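## Task

Use the right gripper to pinch the headset's headband and keep that gripper commanded fully closed, holding the headset (not the cable) still. Its lowest point must be roughly a hand's length or more above the table, and no part may extend beyond the table edge. The cat ears count as headband; the thin side arms running down to the ear cups do not. The right fingers may touch only the headband. Apart from its cable and the left arm, nothing may touch the headset; the cable's plug counts as an object, the cable itself does not. The left gripper must grip the cable firmly between its finger pads, not at the tips or edges, at a point below where the cable exits the ear cup. Between the ear cup and that grip the cable must be well clear of the table and touch only itself, the headset and the arms. If the left arm were taken away, no part of the headset may drop more than slightly. The cable's free end must not be left hanging below the table top; if it ever goes well below the table top or well out past the edge, held or not, the task fails. Announce completion only once all of this holds; apart from the required hold, nothing may rely on the robot to stay in place.

## Robot and tools

Robot: two arms, left_arm and right_arm, each with six joints and a parallel gripper. The names do not refer to image sides. Scene frame: origin on the table top midway between the arms, +z up, +x out over the table, left_arm on the +y side. Positions are in metres.

Row layout (used by execute_actions and move): one flat list of 14 numbers covering both arms, each in [-1, 1]: first left_arm's six joint values then its opening, then the same seven for right_arm. Send all 14 even when one arm stays put. Joint order on each arm is shoulder, elbow, waist, wrist pitch, wrist yaw, wrist roll; use only this order. The elbow sign is flipped relative to the URDF in everything you send and read (a URDF angle of 1.2 shows as about -1.2; a stated range of a to b becomes -b to -a). Joint values are offsets, not poses: a value of 1.0 equals 1.258 rad for the shoulder, 1.238 elbow, 1.202 waist, 2.073 wrist pitch, 2.022 wrist yaw and wrist roll. Stated URDF ranges (rad): waist -2.618 to 3.054, shoulder 0.000 to 3.142, elbow 0.000 to 3.142, wrist pitch -1.571 to 1.571, wrist yaw -1.571 to 1.571, wrist roll -2.094 to 2.094; true ends may differ by up to 0.036 rad. The opening value is absolute, not an offset: +1 fully open, -1 closed.

execute_actions(actions): a list of actions, each a table of up to 15 rows; each row lasts one control step of 1/30 s and a short table repeats its final row to fill 15 steps. Joint offsets in every row of an action are measured from the angles at that action's start (for a call's first action, the last reported angles), not from the previous row. An action that would push any joint more than 0.036 rad beyond its range is rejected for both arms; a malformed action, or a failing first action, rejects the whole call. An empty list just returns state and images. A joint driven to its real end is stopped there and the result says "joint sent to its limit"; absence of that line does not prove more travel exists.

move(target, speed, blocking): target is one 14-number row whose joint offsets are taken from the Joint positions in the latest result showing them, not from the pose at move start; all joints follow paths that finish together, so grippers travel in curves, and the paths take 0.5 to 10 s. speed (rad/s, 0.01 to 2, default 0.5) caps the joint with the longest way to go. Finger openings are applied immediately. Moves ignore obstacles and the other arm; faster moves and targets set deeper past a contact hit and press harder. blocking=false returns after 0.5 s while motion continues; you must wait or stop before sending new rows or moves. The extra "move:" line reports the ending (done, off_target, moving, held, fault), limits=held or limits=none, and each arm's joint farthest from target.

wait(seconds): 0 to 10; the arms keep their last command and a running move carries on. stop: brakes a running move (needs room, more when fast); the fingers continue. zoom_image(camera, region): enlarges [x0, y0, x1, y1] pixels (top-left origin, at most 504 by 504) of cam_head_left, cam_head_right, cam_high, cam_low (504x504) or cam_left_wrist, cam_right_wrist (616x616, fisheye). finished_scene(scene): ends the current scene, passing its number; irreversible, the goal must already hold steadily.

Results: a state line per arm with gripper position and quat_wxyz (printed position may be off, more at long reach); Joint positions and Joint velocities per arm in the joint order above plus finger-pad gap in metres (0.094 fully open); Joint targets shows what joints are currently driven toward; grip_measured is the opening on the command scale. A gripper's fingers point along its +z, close along its y, and its reported point sits between the pads about 1 cm behind the tips. "joint command not followed" means a clearance check altered joint targets; FAULT and MOTOR HOT lines report stops and heating.

Motion limits: each step, a joint's target stays within a lead of its measured angle (waist 0.202, shoulder 0.258, elbow 0.238, wrist pitch 0.573, wrist yaw and roll 0.522 rad), and targets placing the gripper over 70 mm from where it is are scaled back, so big offsets take several actions and an unfinished motion must be re-commanded. Zero offsets can let an arm sag; resend offsets back to the desired angles, increasing them while a joint stays short.

Gripping: command about 0.03 below grip_measured for a secure hold, less for a lighter one; readings may be off by about 1 mm. Pads give roughly 50 to 62 N, less on thin parts. Keep the holding gripper at -1 for the headband.

Avoid: arms colliding or pressing each other, hard pushes, slams, dropping the headset, letting the cable end fall off or below the table, knocking anything off the table. Brief external tugs on held items may occur. Loaded motors heat: at 90 °C an arm halts 10 s, at 100 °C it drops its load. The simulation continues while you compose replies, holding the last command.

Each tool is called by a JSON object that holds its "method" and its "body", one argument or row to a line.

## Session

{"method": "execute_actions", "body": {
  "actions": []
}}

Scene clock: 0.00 s.
left_arm: end_effector_position=(+0.5554, +0.4082, +0.2959) grip_measured=+1.000 end_effector_quat_wxyz=(+0.655, -0.475, +0.531, -0.251) | right_arm: end_effector_position=(+0.5041, -0.0871, +0.3810) grip_measured=+1.000 end_effector_quat_wxyz=(+0.299, +0.214, +0.725, +0.583)
Joint names: [shoulder, elbow, waist, wrist pitch, wrist yaw, wrist roll]
Joint positions: left_arm=[ 1.85  -1.318 -0.005  0.515 -0.267 -1.101  0.094] | right_arm=[ 1.589 -1.492  0.311 -0.077 -0.614  1.284  0.094]
Joint velocities: left_arm=[-0.002  0.012 -0.002  0.022  0.022  0.051  0.   ] | right_arm=[-0.002 -0.002 -0.007 -0.022 -0.022  0.037  0.   ]
Joint targets: left_arm=[1.838 -1.330 -0.005 0.522 -0.267 -1.092] | right_arm=[1.575 -1.506 0.311 -0.064 -0.615 1.277]

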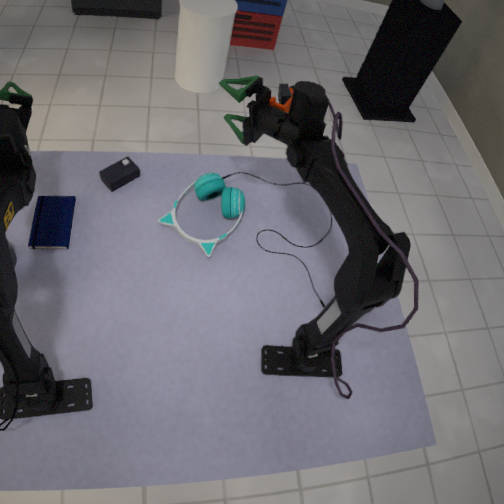

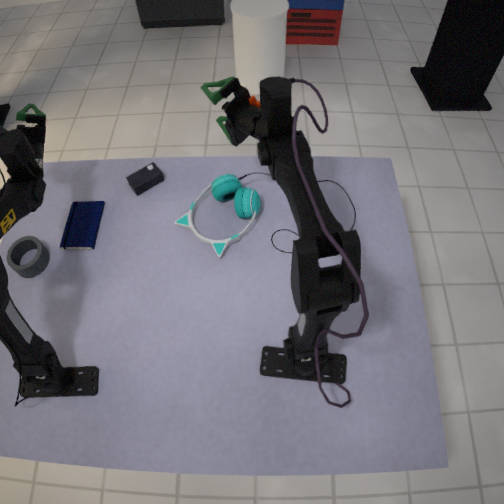

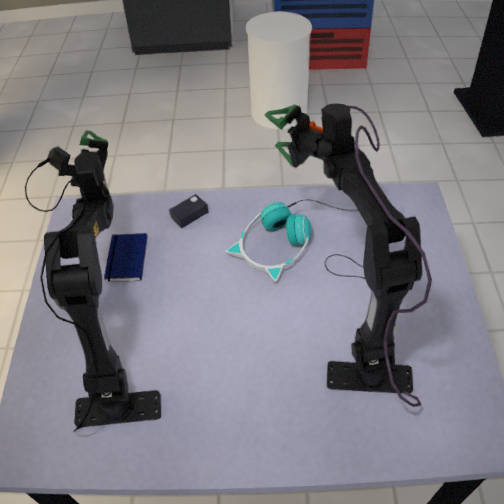

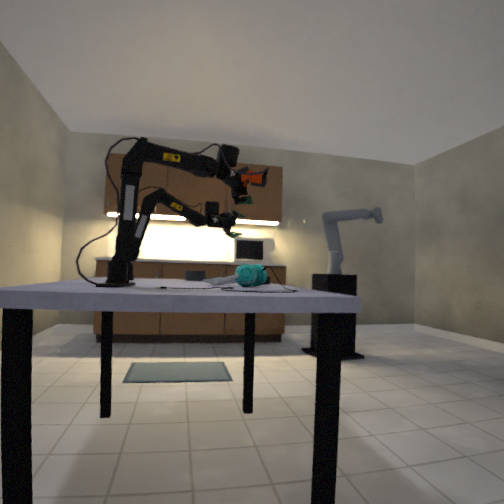

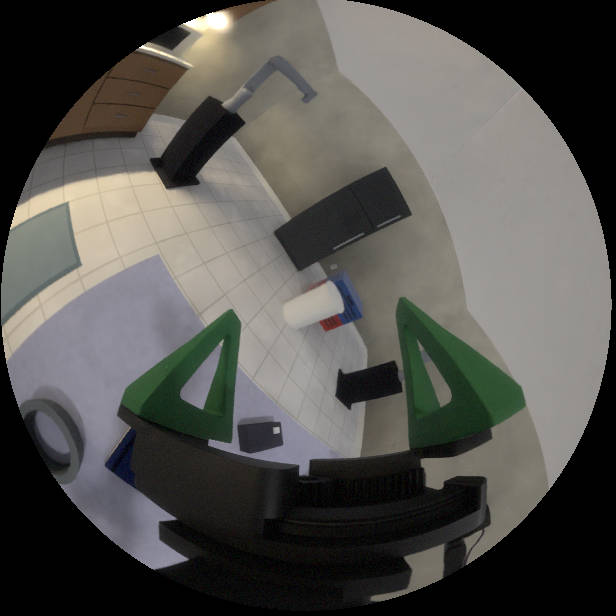

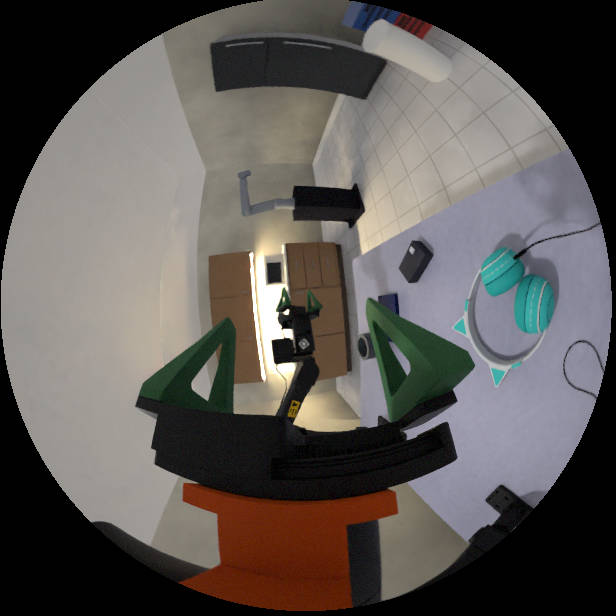

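{"method": "move", "body": {
  "target": [0,0,0,0,0,0,1,0.247,0.155,0.24,-0.43,0.304,-0.635,1],
  "speed": 0.8
}}

Scene clock: 8.87 s.
left_arm: end_effector_position=(+0.5554, +0.4082, +0.2959) grip_measured=+1.000 end_effector_quat_wxyz=(+0.655, -0.476, +0.531, -0.251) | right_arm: end_effector_position=(+0.3507, -0.1208, +0.0311) grip_measured=+1.000 end_effector_quat_wxyz=(+0.005, -0.229, +0.973, +0.009)
Joint names: [shoulder, elbow, waist, wrist pitch, wrist yaw, wrist roll]
Joint positions: left_arm=[ 1.85  -1.318 -0.005  0.515 -0.267 -1.102  0.094] | right_arm=[ 1.901 -1.301  0.593 -0.957 -0.015  0.007  0.094]
Joint velocities: left_arm=[ 0.007  0.007 -0.002  0.037  0.037  0.007  0.   ] | right_arm=[-0.012  0.002  0.007  0.022  0.066 -0.081  0.   ]
Joint targets: left_arm=[1.850 -1.318 -0.005 0.515 -0.267 -1.101] | right_arm=[1.900 -1.300 0.600 -0.969 0.000 -0.000]
move: done; limits=none; left_arm: farthest joint: the wrist roll, 0.001 radians from its target (0.000 radians at the start); right_arm: farthest joint: the wrist yaw, 0.016 radians from its target (0.615 radians at the start)

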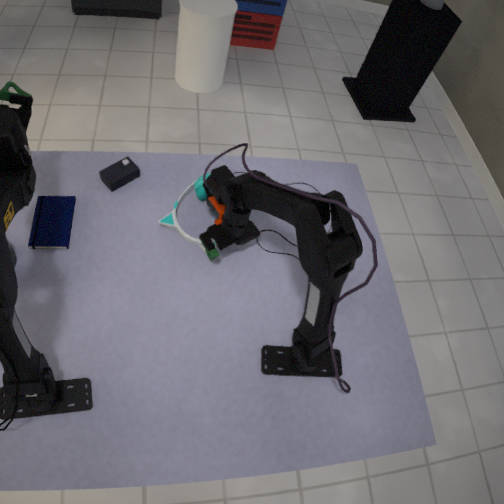

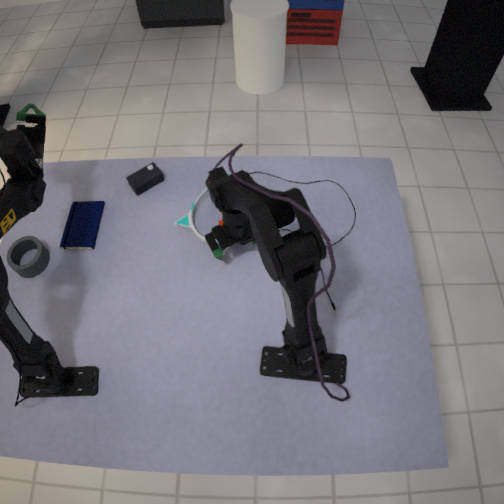

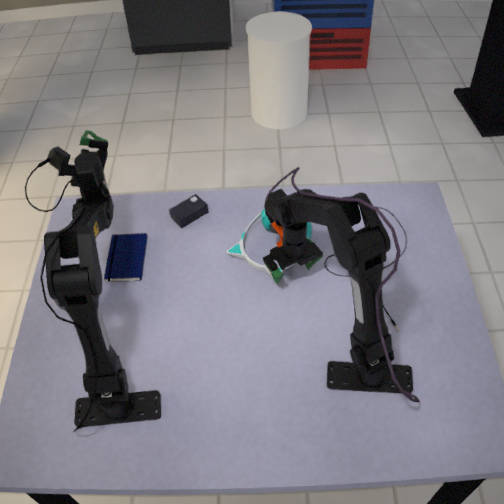

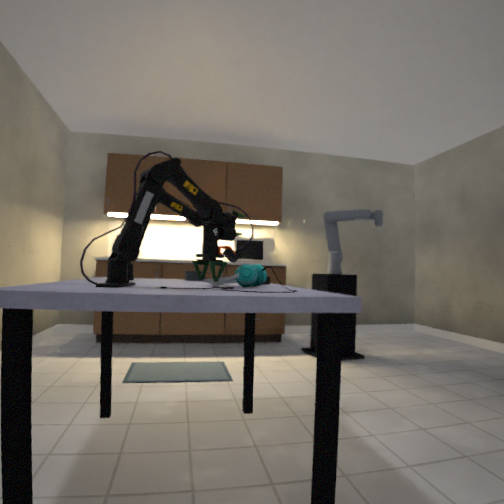

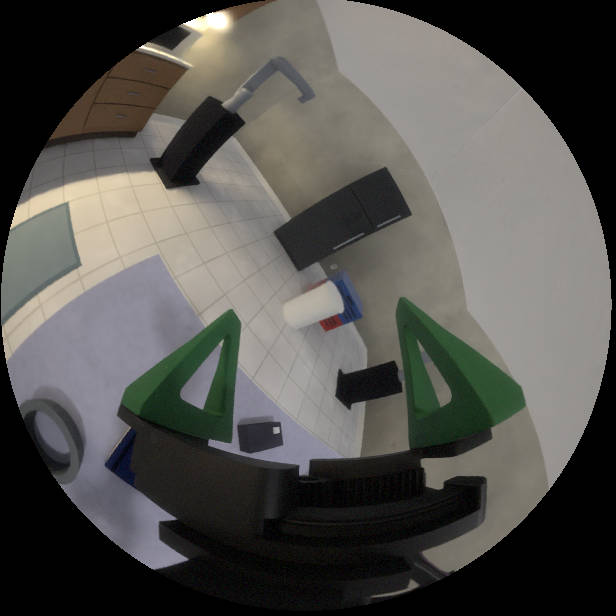

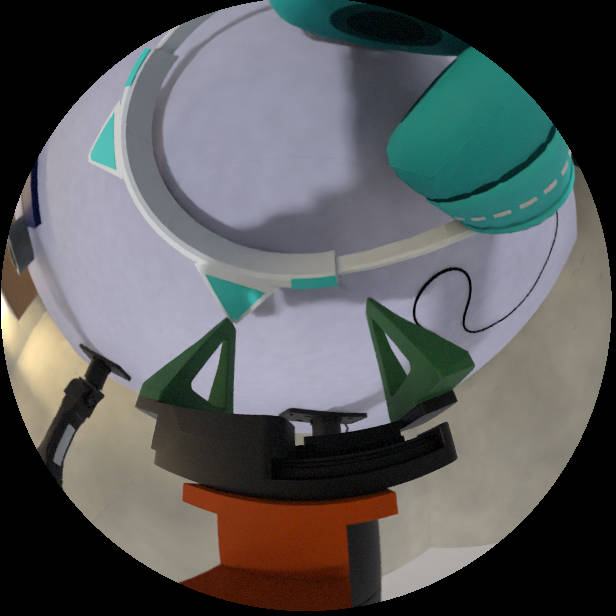

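{"method": "move", "body": {
  "target": [0,0,0,0,0,0,1,0.0,-0.2,0,-0.05,0,0,1]
}}

{"method": "move", "body": {
  "target": [0,0,0,0,0,0,1,0.04,-0.04,0.117,-0.077,0,-0.2,1]
}}

Scene clock: 14.60 s.
left_arm: end_effector_position=(+0.5554, +0.4082, +0.2959) grip_measured=+1.000 end_effector_quat_wxyz=(+0.655, -0.476, +0.531, -0.252) | right_arm: end_effector_position=(+0.3908, -0.1004, +0.0881) grip_measured=+1.000 end_effector_quat_wxyz=(+0.066, -0.229, +0.971, +0.024)
Joint names: [shoulder, elbow, waist, wrist pitch, wrist yaw, wrist roll]
Joint positions: left_arm=[ 1.85  -1.318 -0.005  0.515 -0.267 -1.102  0.094] | right_arm=[ 1.901 -1.525  0.593 -1.056 -0.015  0.007  0.094]
Joint velocities: left_arm=[-0.007 -0.002  0.007  0.037  0.007 -0.007  0.   ] | right_arm=[-0.032 -0.002 -0.017 -0.007 -0.022  0.051  0.   ]
Joint targets: left_arm=[1.850 -1.318 -0.005 0.515 -0.267 -1.101] | right_arm=[1.901 -1.549 0.593 -1.061 -0.015 0.007]
move: off_target (right_arm); limits=none; left_arm: farthest joint: the waist, 0.000 radians from its target (0.000 radians at the start); right_arm: farthest joint: the elbow, 0.024 radians from its target (0.248 radians at the start)

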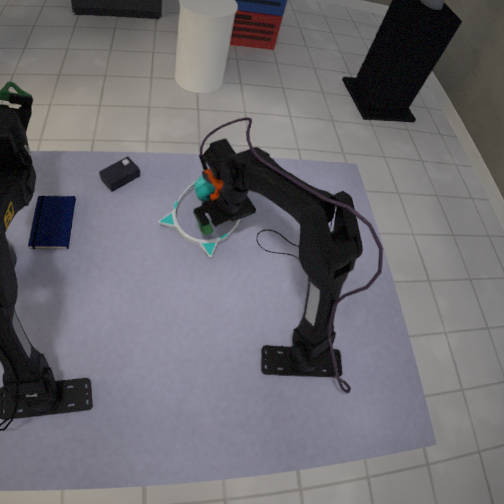

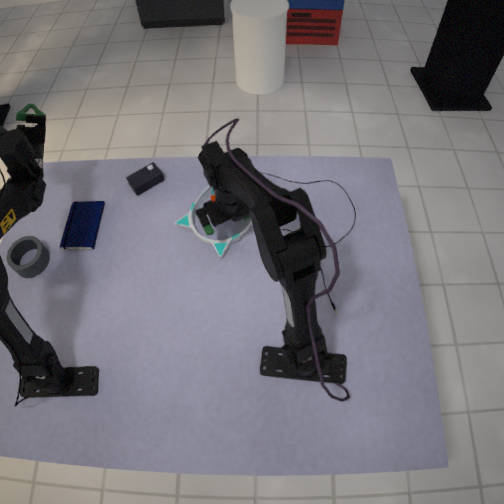

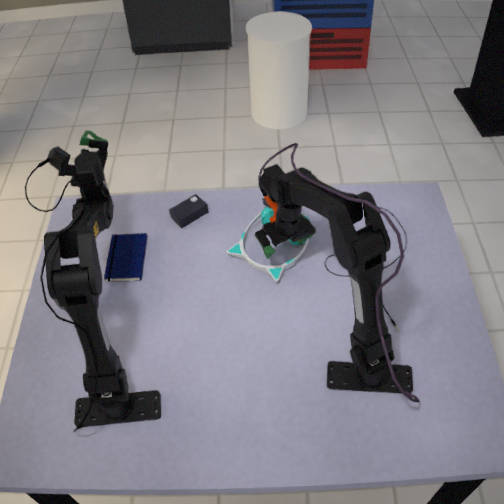

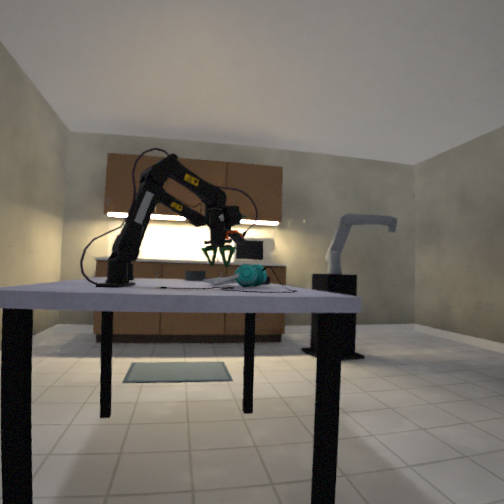

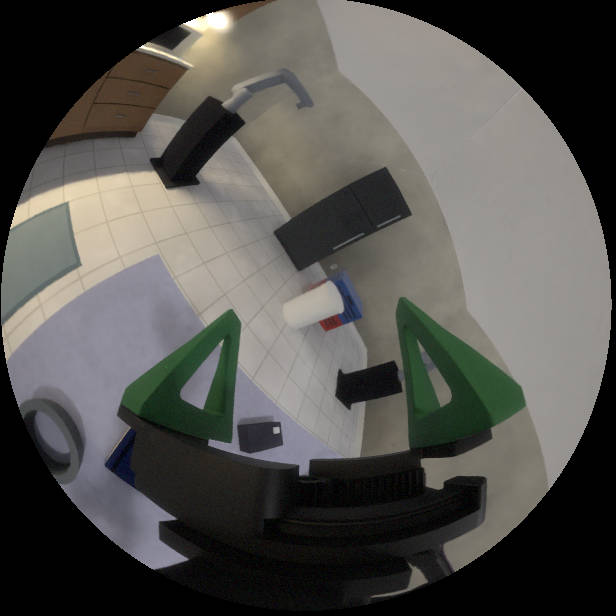

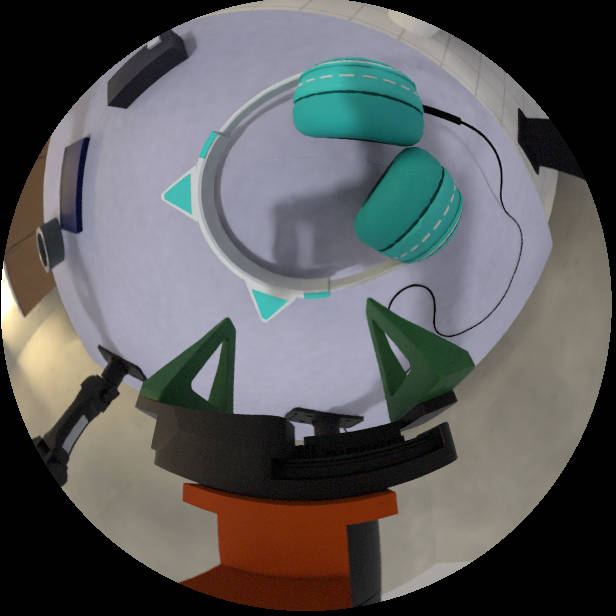

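Scene clock: 16.20 s.
left_arm: end_effector_position=(+0.5554, +0.4082, +0.2959) grip_measured=+1.000 end_effector_quat_wxyz=(+0.655, -0.476, +0.531, -0.252) | right_arm: end_effector_position=(+0.3358, -0.0748, +0.0751) grip_measured=+1.000 end_effector_quat_wxyz=(-0.021, -0.477, +0.879, +0.005)
Joint names: [shoulder, elbow, waist, wrist pitch, wrist yaw, wrist roll]
Joint positions: left_arm=[ 1.85  -1.318 -0.005  0.515 -0.267 -1.102  0.094] | right_arm=[ 1.948 -1.545  0.728 -1.208 -0.015 -0.391  0.094]
Joint velocities: left_arm=[-0.007 -0.002 -0.002  0.051  0.022 -0.022  0.   ] | right_arm=[ 0.002 -0.007 -0.022 -0.022  0.022 -0.051  0.   ]
Joint targets: left_arm=[1.850 -1.318 -0.005 0.515 -0.267 -1.102] | right_arm=[1.951 -1.574 0.734 -1.215 -0.015 -0.398]
move: off_target (right_arm); limits=none; left_arm: farthest joint: the waist, 0.000 radians from its target (0.000 radians at the start); right_arm: farthest joint: the elbow, 0.029 radians from its target (0.049 radians at the start)

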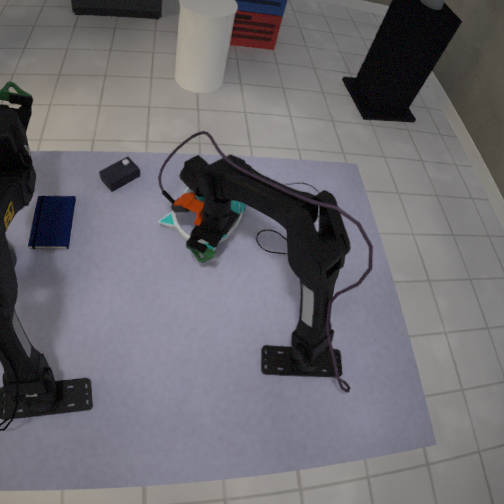

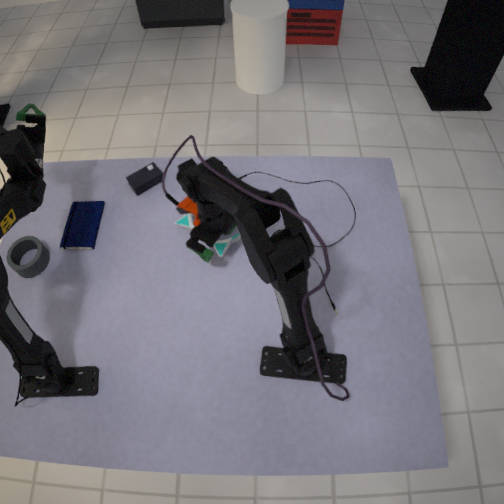

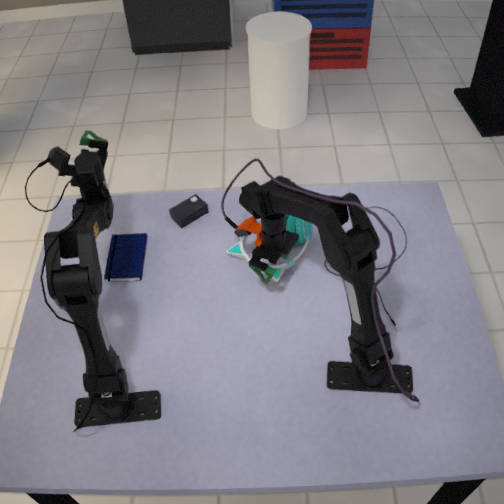

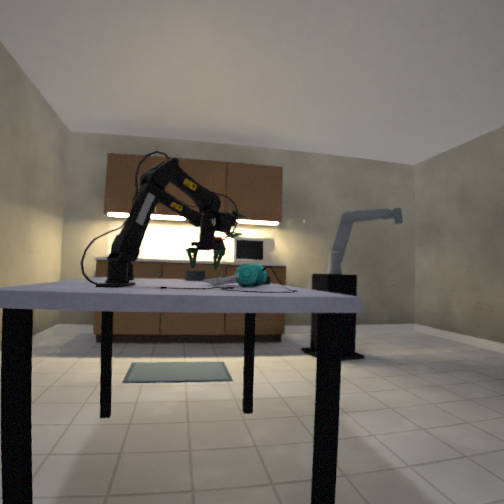

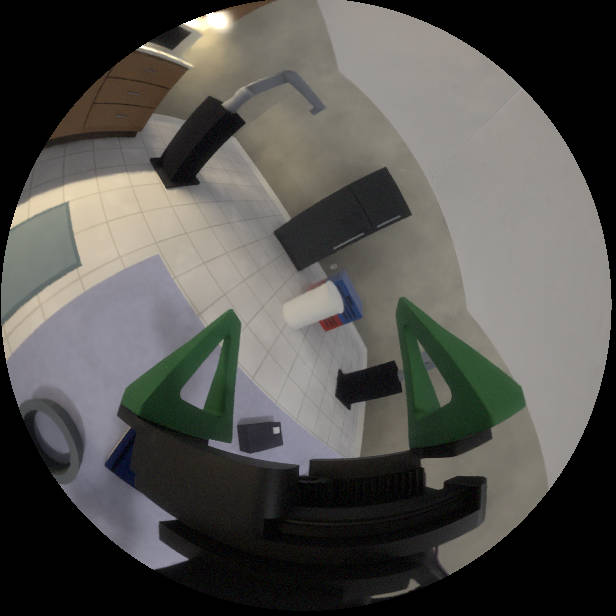

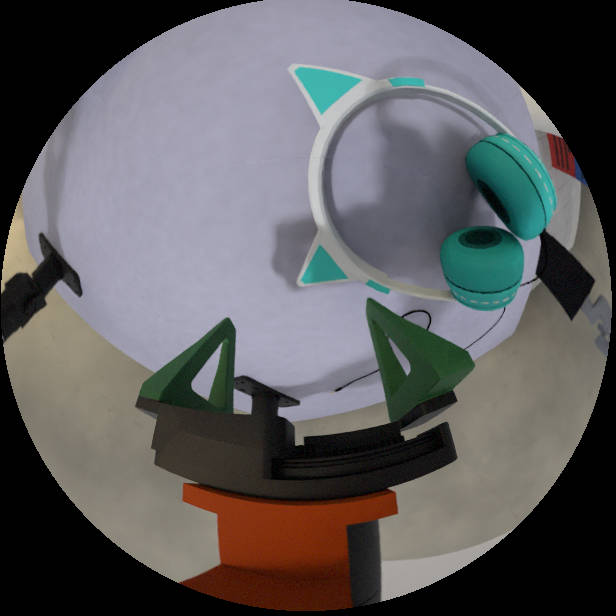

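{"method": "move", "body": {
  "target": [0,0,0,0,0,0,1,0.19,-0.34,0.03,-0.07,0,0,1]
}}

Scene clock: 23.23 s.
left_arm: end_effector_position=(+0.5554, +0.4082, +0.2959) grip_measured=+1.000 end_effector_quat_wxyz=(+0.655, -0.476, +0.530, -0.252) | right_arm: end_effector_position=(+0.3805, -0.0302, +0.0835) grip_measured=+1.000 end_effector_quat_wxyz=(-0.013, -0.489, +0.872, +0.006)
Joint names: [shoulder, elbow, waist, wrist pitch, wrist yaw, wrist roll]
Joint positions: left_arm=[ 1.85  -1.318 -0.005  0.515 -0.267 -1.103  0.094] | right_arm=[ 2.186 -1.937  0.755 -1.346 -0.015 -0.391  0.094]
Joint velocities: left_arm=[-0.002 -0.002 -0.012  0.051 -0.022  0.051  0.   ] | right_arm=[-0.012 -0.012  0.002  0.051 -0.037 -0.007  0.   ]
Joint targets: left_arm=[1.850 -1.318 -0.005 0.515 -0.267 -1.102] | right_arm=[2.187 -1.966 0.764 -1.353 -0.015 -0.390]
move: off_target (right_arm); limits=none; left_arm: farthest joint: the wrist roll, 0.001 radians from its target (0.000 radians at the start); right_arm: farthest joint: the elbow, 0.029 radians from its target (0.421 radians at the start)

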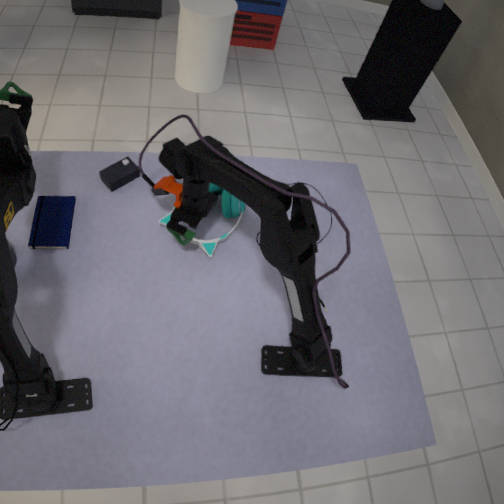

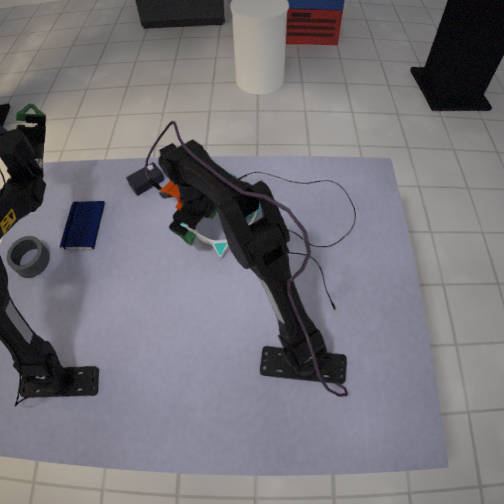

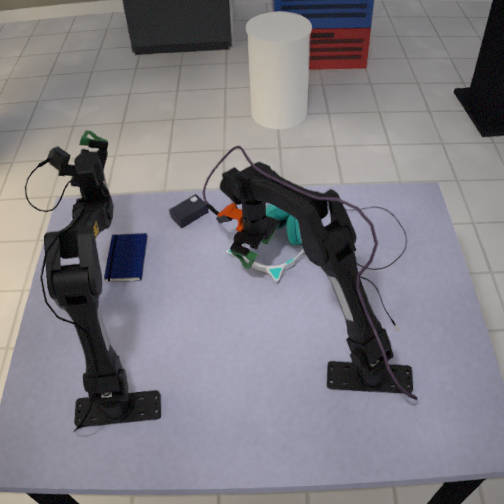

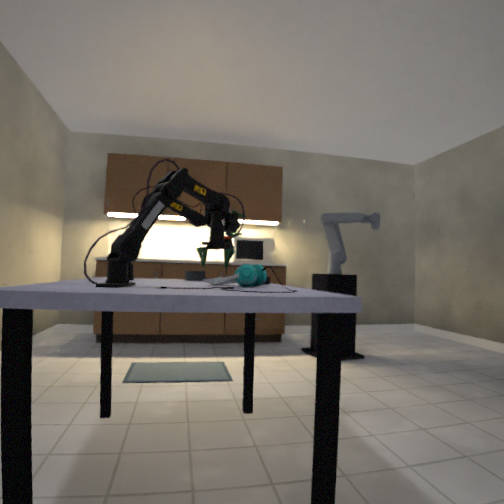

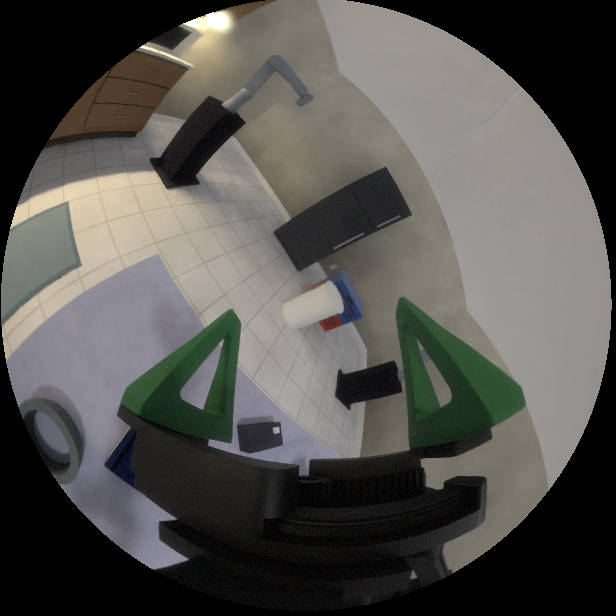

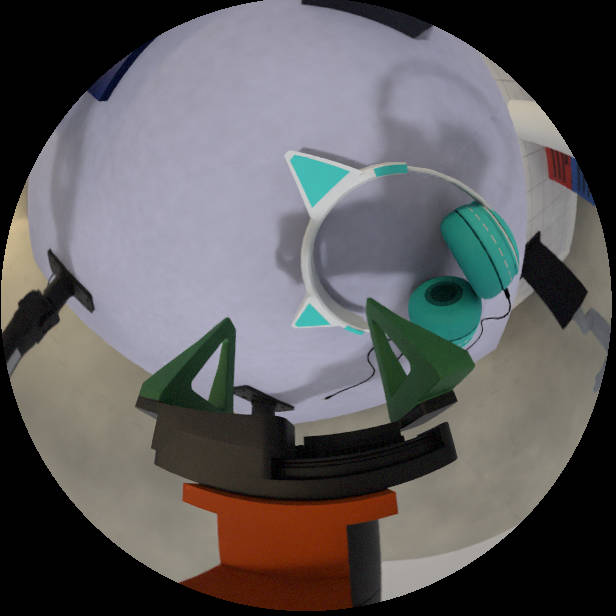

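{"method": "move", "body": {
  "target": [0,0,0,0,0,0,1,0.072,-0.024,0.005,0.041,0,0,1],
  "speed": 0.2
}}

Scene clock: 26.37 s.
left_arm: end_effector_position=(+0.5554, +0.4082, +0.2959) grip_measured=+1.000 end_effector_quat_wxyz=(+0.655, -0.476, +0.530, -0.252) | right_arm: end_effector_position=(+0.3904, -0.0229, +0.0434) grip_measured=+1.000 end_effector_quat_wxyz=(-0.026, -0.489, +0.872, +0.004)
Joint names: [shoulder, elbow, waist, wrist pitch, wrist yaw, wrist roll]
Joint positions: left_arm=[ 1.85  -1.318 -0.005  0.515 -0.267 -1.103  0.094] | right_arm=[ 2.284 -1.937  0.755 -1.274 -0.015 -0.391  0.094]
Joint velocities: left_arm=[ 0.002 -0.002 -0.002  0.007 -0.051 -0.022  0.   ] | right_arm=[ 0.007  0.017 -0.007  0.066  0.095 -0.007  0.   ]
Joint targets: left_arm=[1.850 -1.318 -0.005 0.515 -0.267 -1.103] | right_arm=[2.277 -1.967 0.761 -1.261 -0.015 -0.391]
move: off_target (right_arm); limits=none; left_arm: farthest joint: the waist, 0.000 radians from its target (0.000 radians at the start); right_arm: farthest joint: the elbow, 0.030 radians from its target (0.030 radians at the start)

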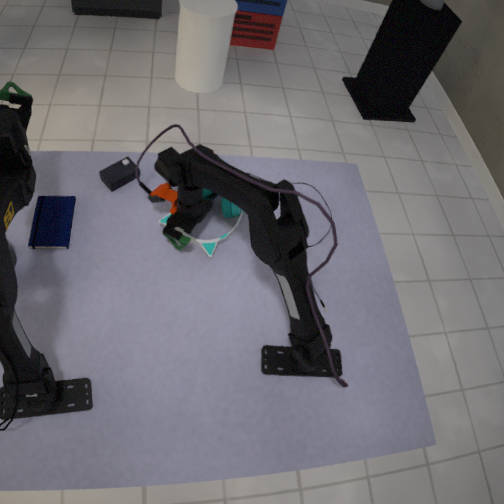

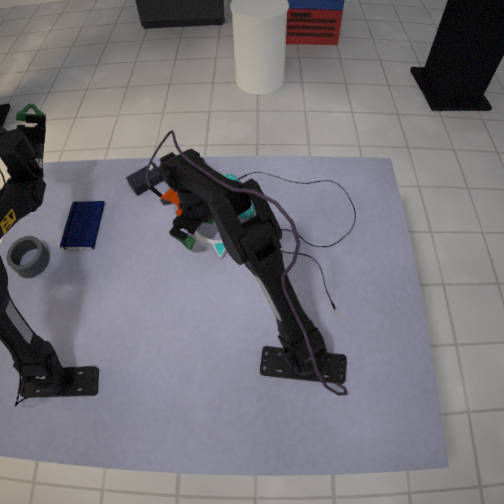

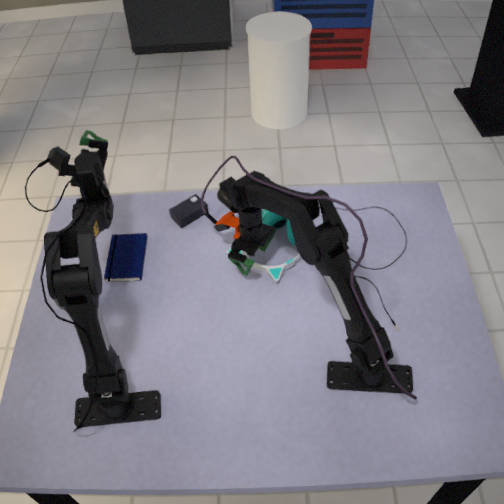

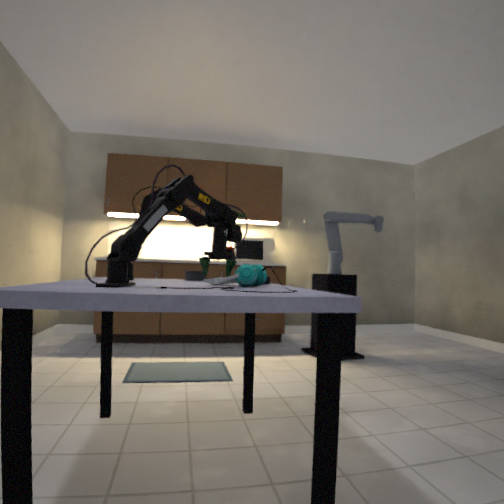

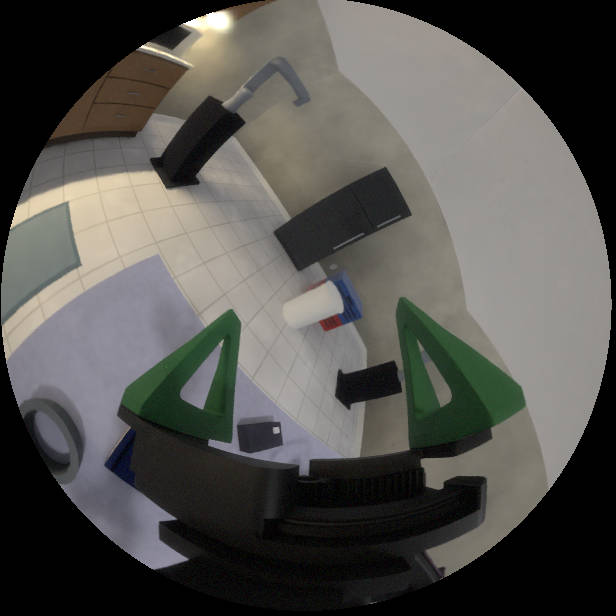

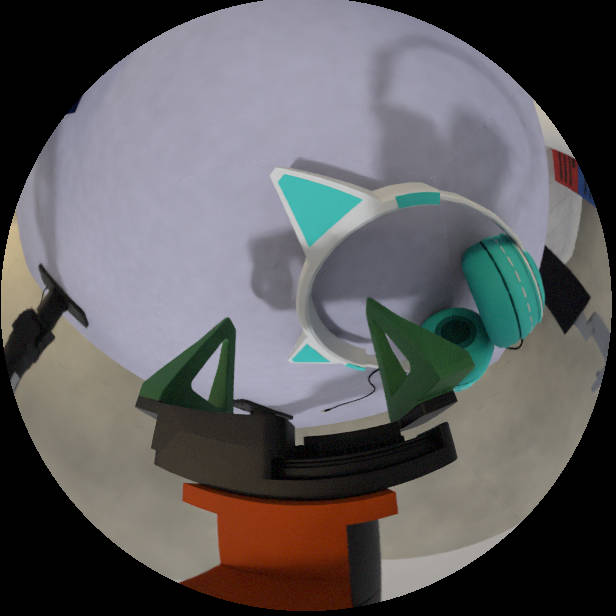

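Good. Descend, close.

{"method": "move", "body": {
  "target": [0,0,0,0,0,0,1,0.05,-0.024,0.005,0.035,0,0,1],
  "speed": 0.15
}}

{"method": "move", "body": {
  "target": [0,0,0,0,0,0,1,0.0,-0.024,0.005,0.0,0,0,-1]
}}

Scene clock: 30.17 s.
left_arm: end_effector_position=(+0.5554, +0.4082, +0.2959) grip_measured=+1.000 end_effector_quat_wxyz=(+0.655, -0.476, +0.530, -0.252) | right_arm: end_effector_position=(+0.3984, -0.0169, +0.0174) grip_measured=+1.000 end_effector_quat_wxyz=(-0.026, -0.489, +0.872, +0.004)
Joint names: [shoulder, elbow, waist, wrist pitch, wrist yaw, wrist roll]
Joint positions: left_arm=[ 1.85  -1.318 -0.005  0.515 -0.267 -1.104  0.094] | right_arm=[ 2.346 -1.94   0.755 -1.216 -0.015 -0.391  0.094]
Joint velocities: left_arm=[-0.012  0.007 -0.002 -0.007 -0.051 -0.022  0.   ] | right_arm=[ 0.002 -0.002  0.002  0.007  0.051 -0.007  0.   ]
Joint targets: left_arm=[1.850 -1.318 -0.005 0.515 -0.267 -1.103] | right_arm=[2.347 -1.967 0.761 -1.202 -0.015 -0.391]
move: off_target (right_arm); limits=none; left_arm: farthest joint: the wrist roll, 0.001 radians from its target (0.000 radians at the start); right_arm: farthest joint: the elbow, 0.027 radians from its target (0.030 radians at the start)

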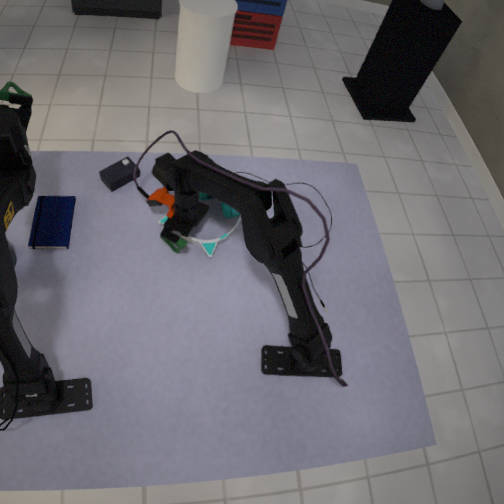

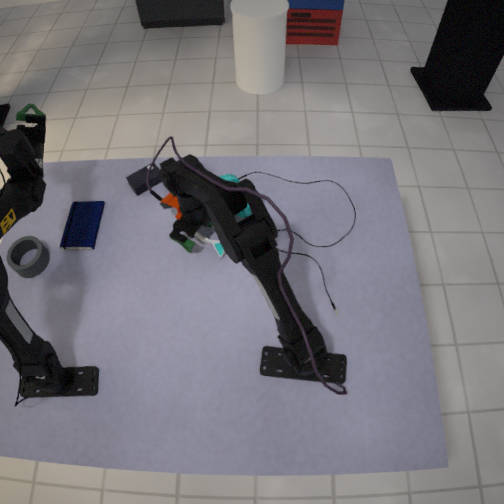

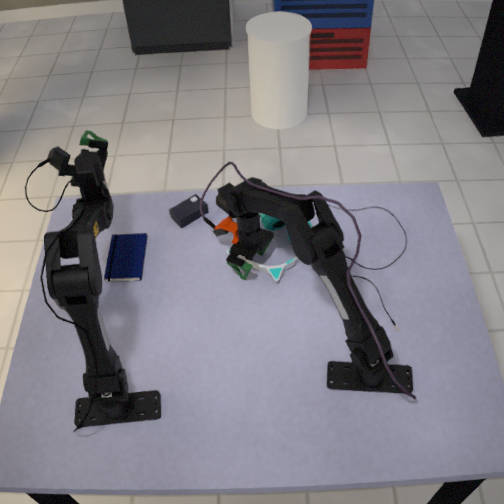

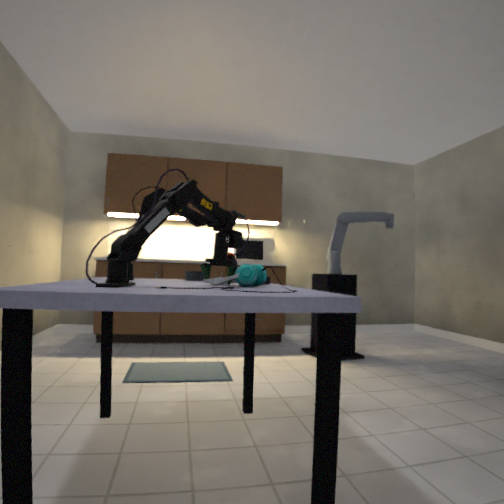

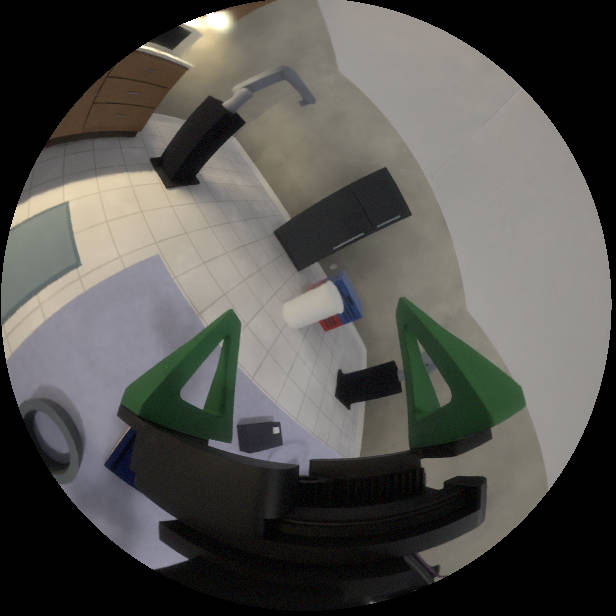

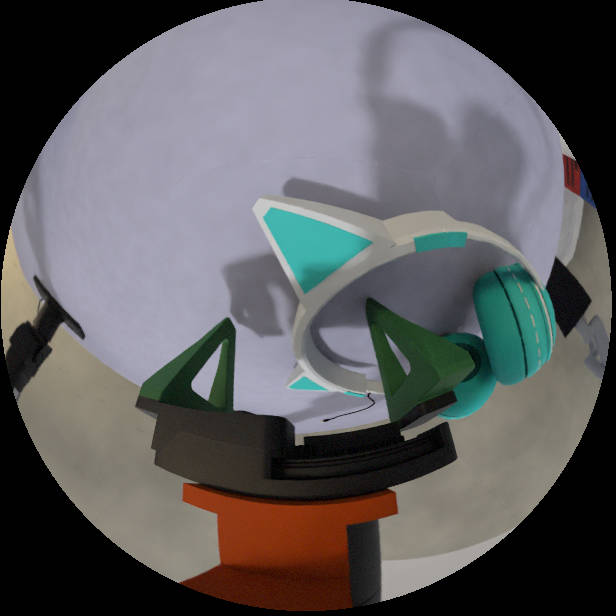

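Scene clock: 30.87 s.
left_arm: end_effector_position=(+0.5554, +0.4082, +0.2959) grip_measured=+1.000 end_effector_quat_wxyz=(+0.655, -0.476, +0.530, -0.252) | right_arm: end_effector_position=(+0.4038, -0.0213, +0.0195) grip_measured=-0.796 end_effector_quat_wxyz=(-0.021, -0.485, +0.874, -0.015)
Joint names: [shoulder, elbow, waist, wrist pitch, wrist yaw, wrist roll]
Joint positions: left_arm=[ 1.85  -1.318 -0.005  0.515 -0.267 -1.104  0.094] | right_arm=[ 2.346 -1.949  0.756 -1.219  0.025 -0.38   0.01 ]
Joint velocities: left_arm=[ 0.002  0.002 -0.002 -0.022  0.007  0.007  0.   ] | right_arm=[-0.012 -0.027  0.007  0.007  0.051  0.037  0.001]
Joint targets: left_arm=[1.850 -1.318 -0.005 0.515 -0.267 -1.104] | right_arm=[2.346 -1.970 0.761 -1.216 -0.014 -0.391]
move: off_target (right_arm); limits=none; left_arm: farthest joint: the waist, 0.000 radians from its target (0.000 radians at the start); right_arm: farthest joint: the wrist yaw, 0.040 radians from its target (0.000 radians at the start)

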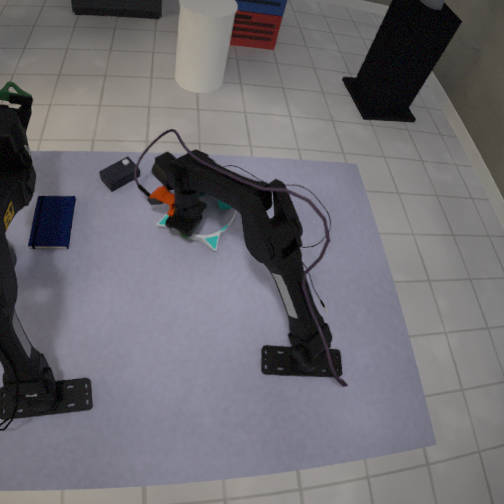

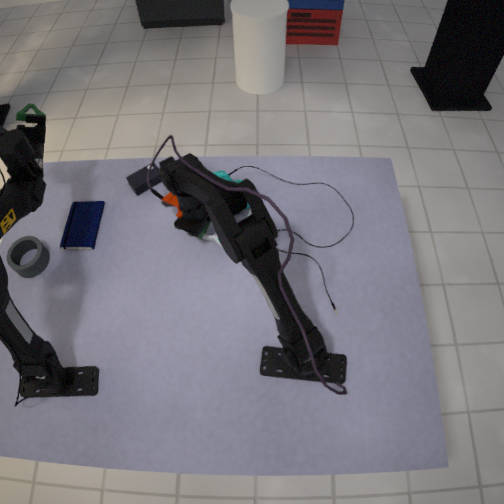

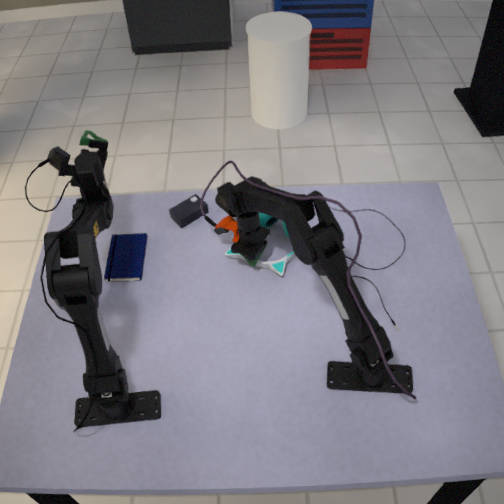

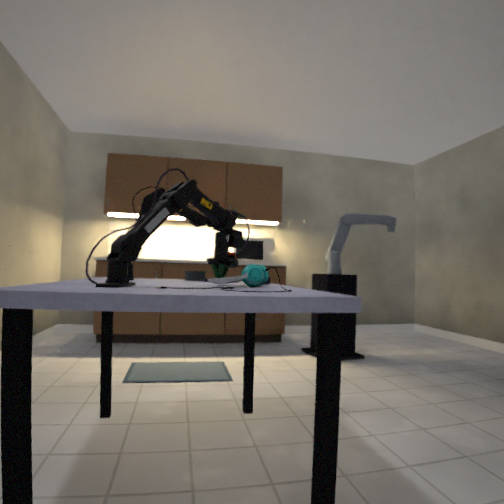

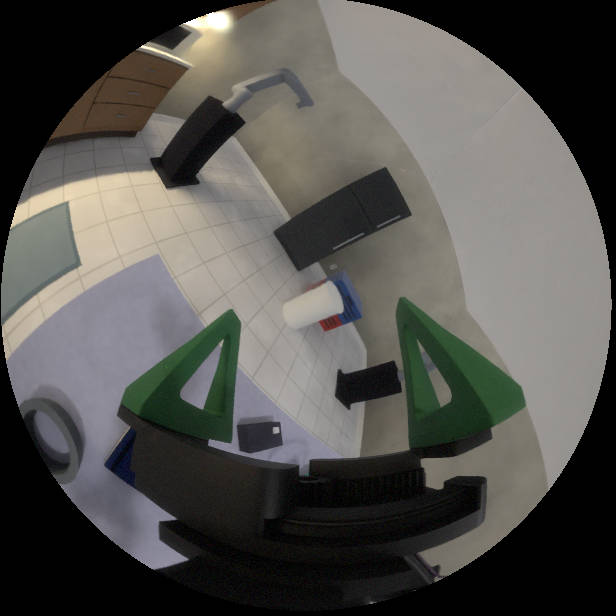

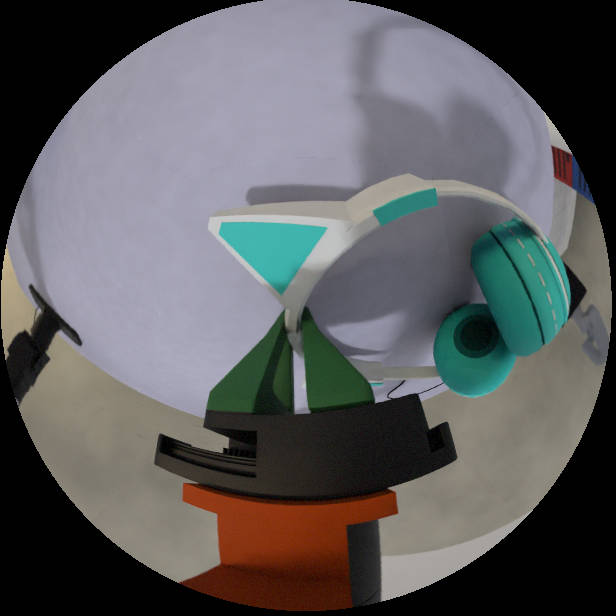

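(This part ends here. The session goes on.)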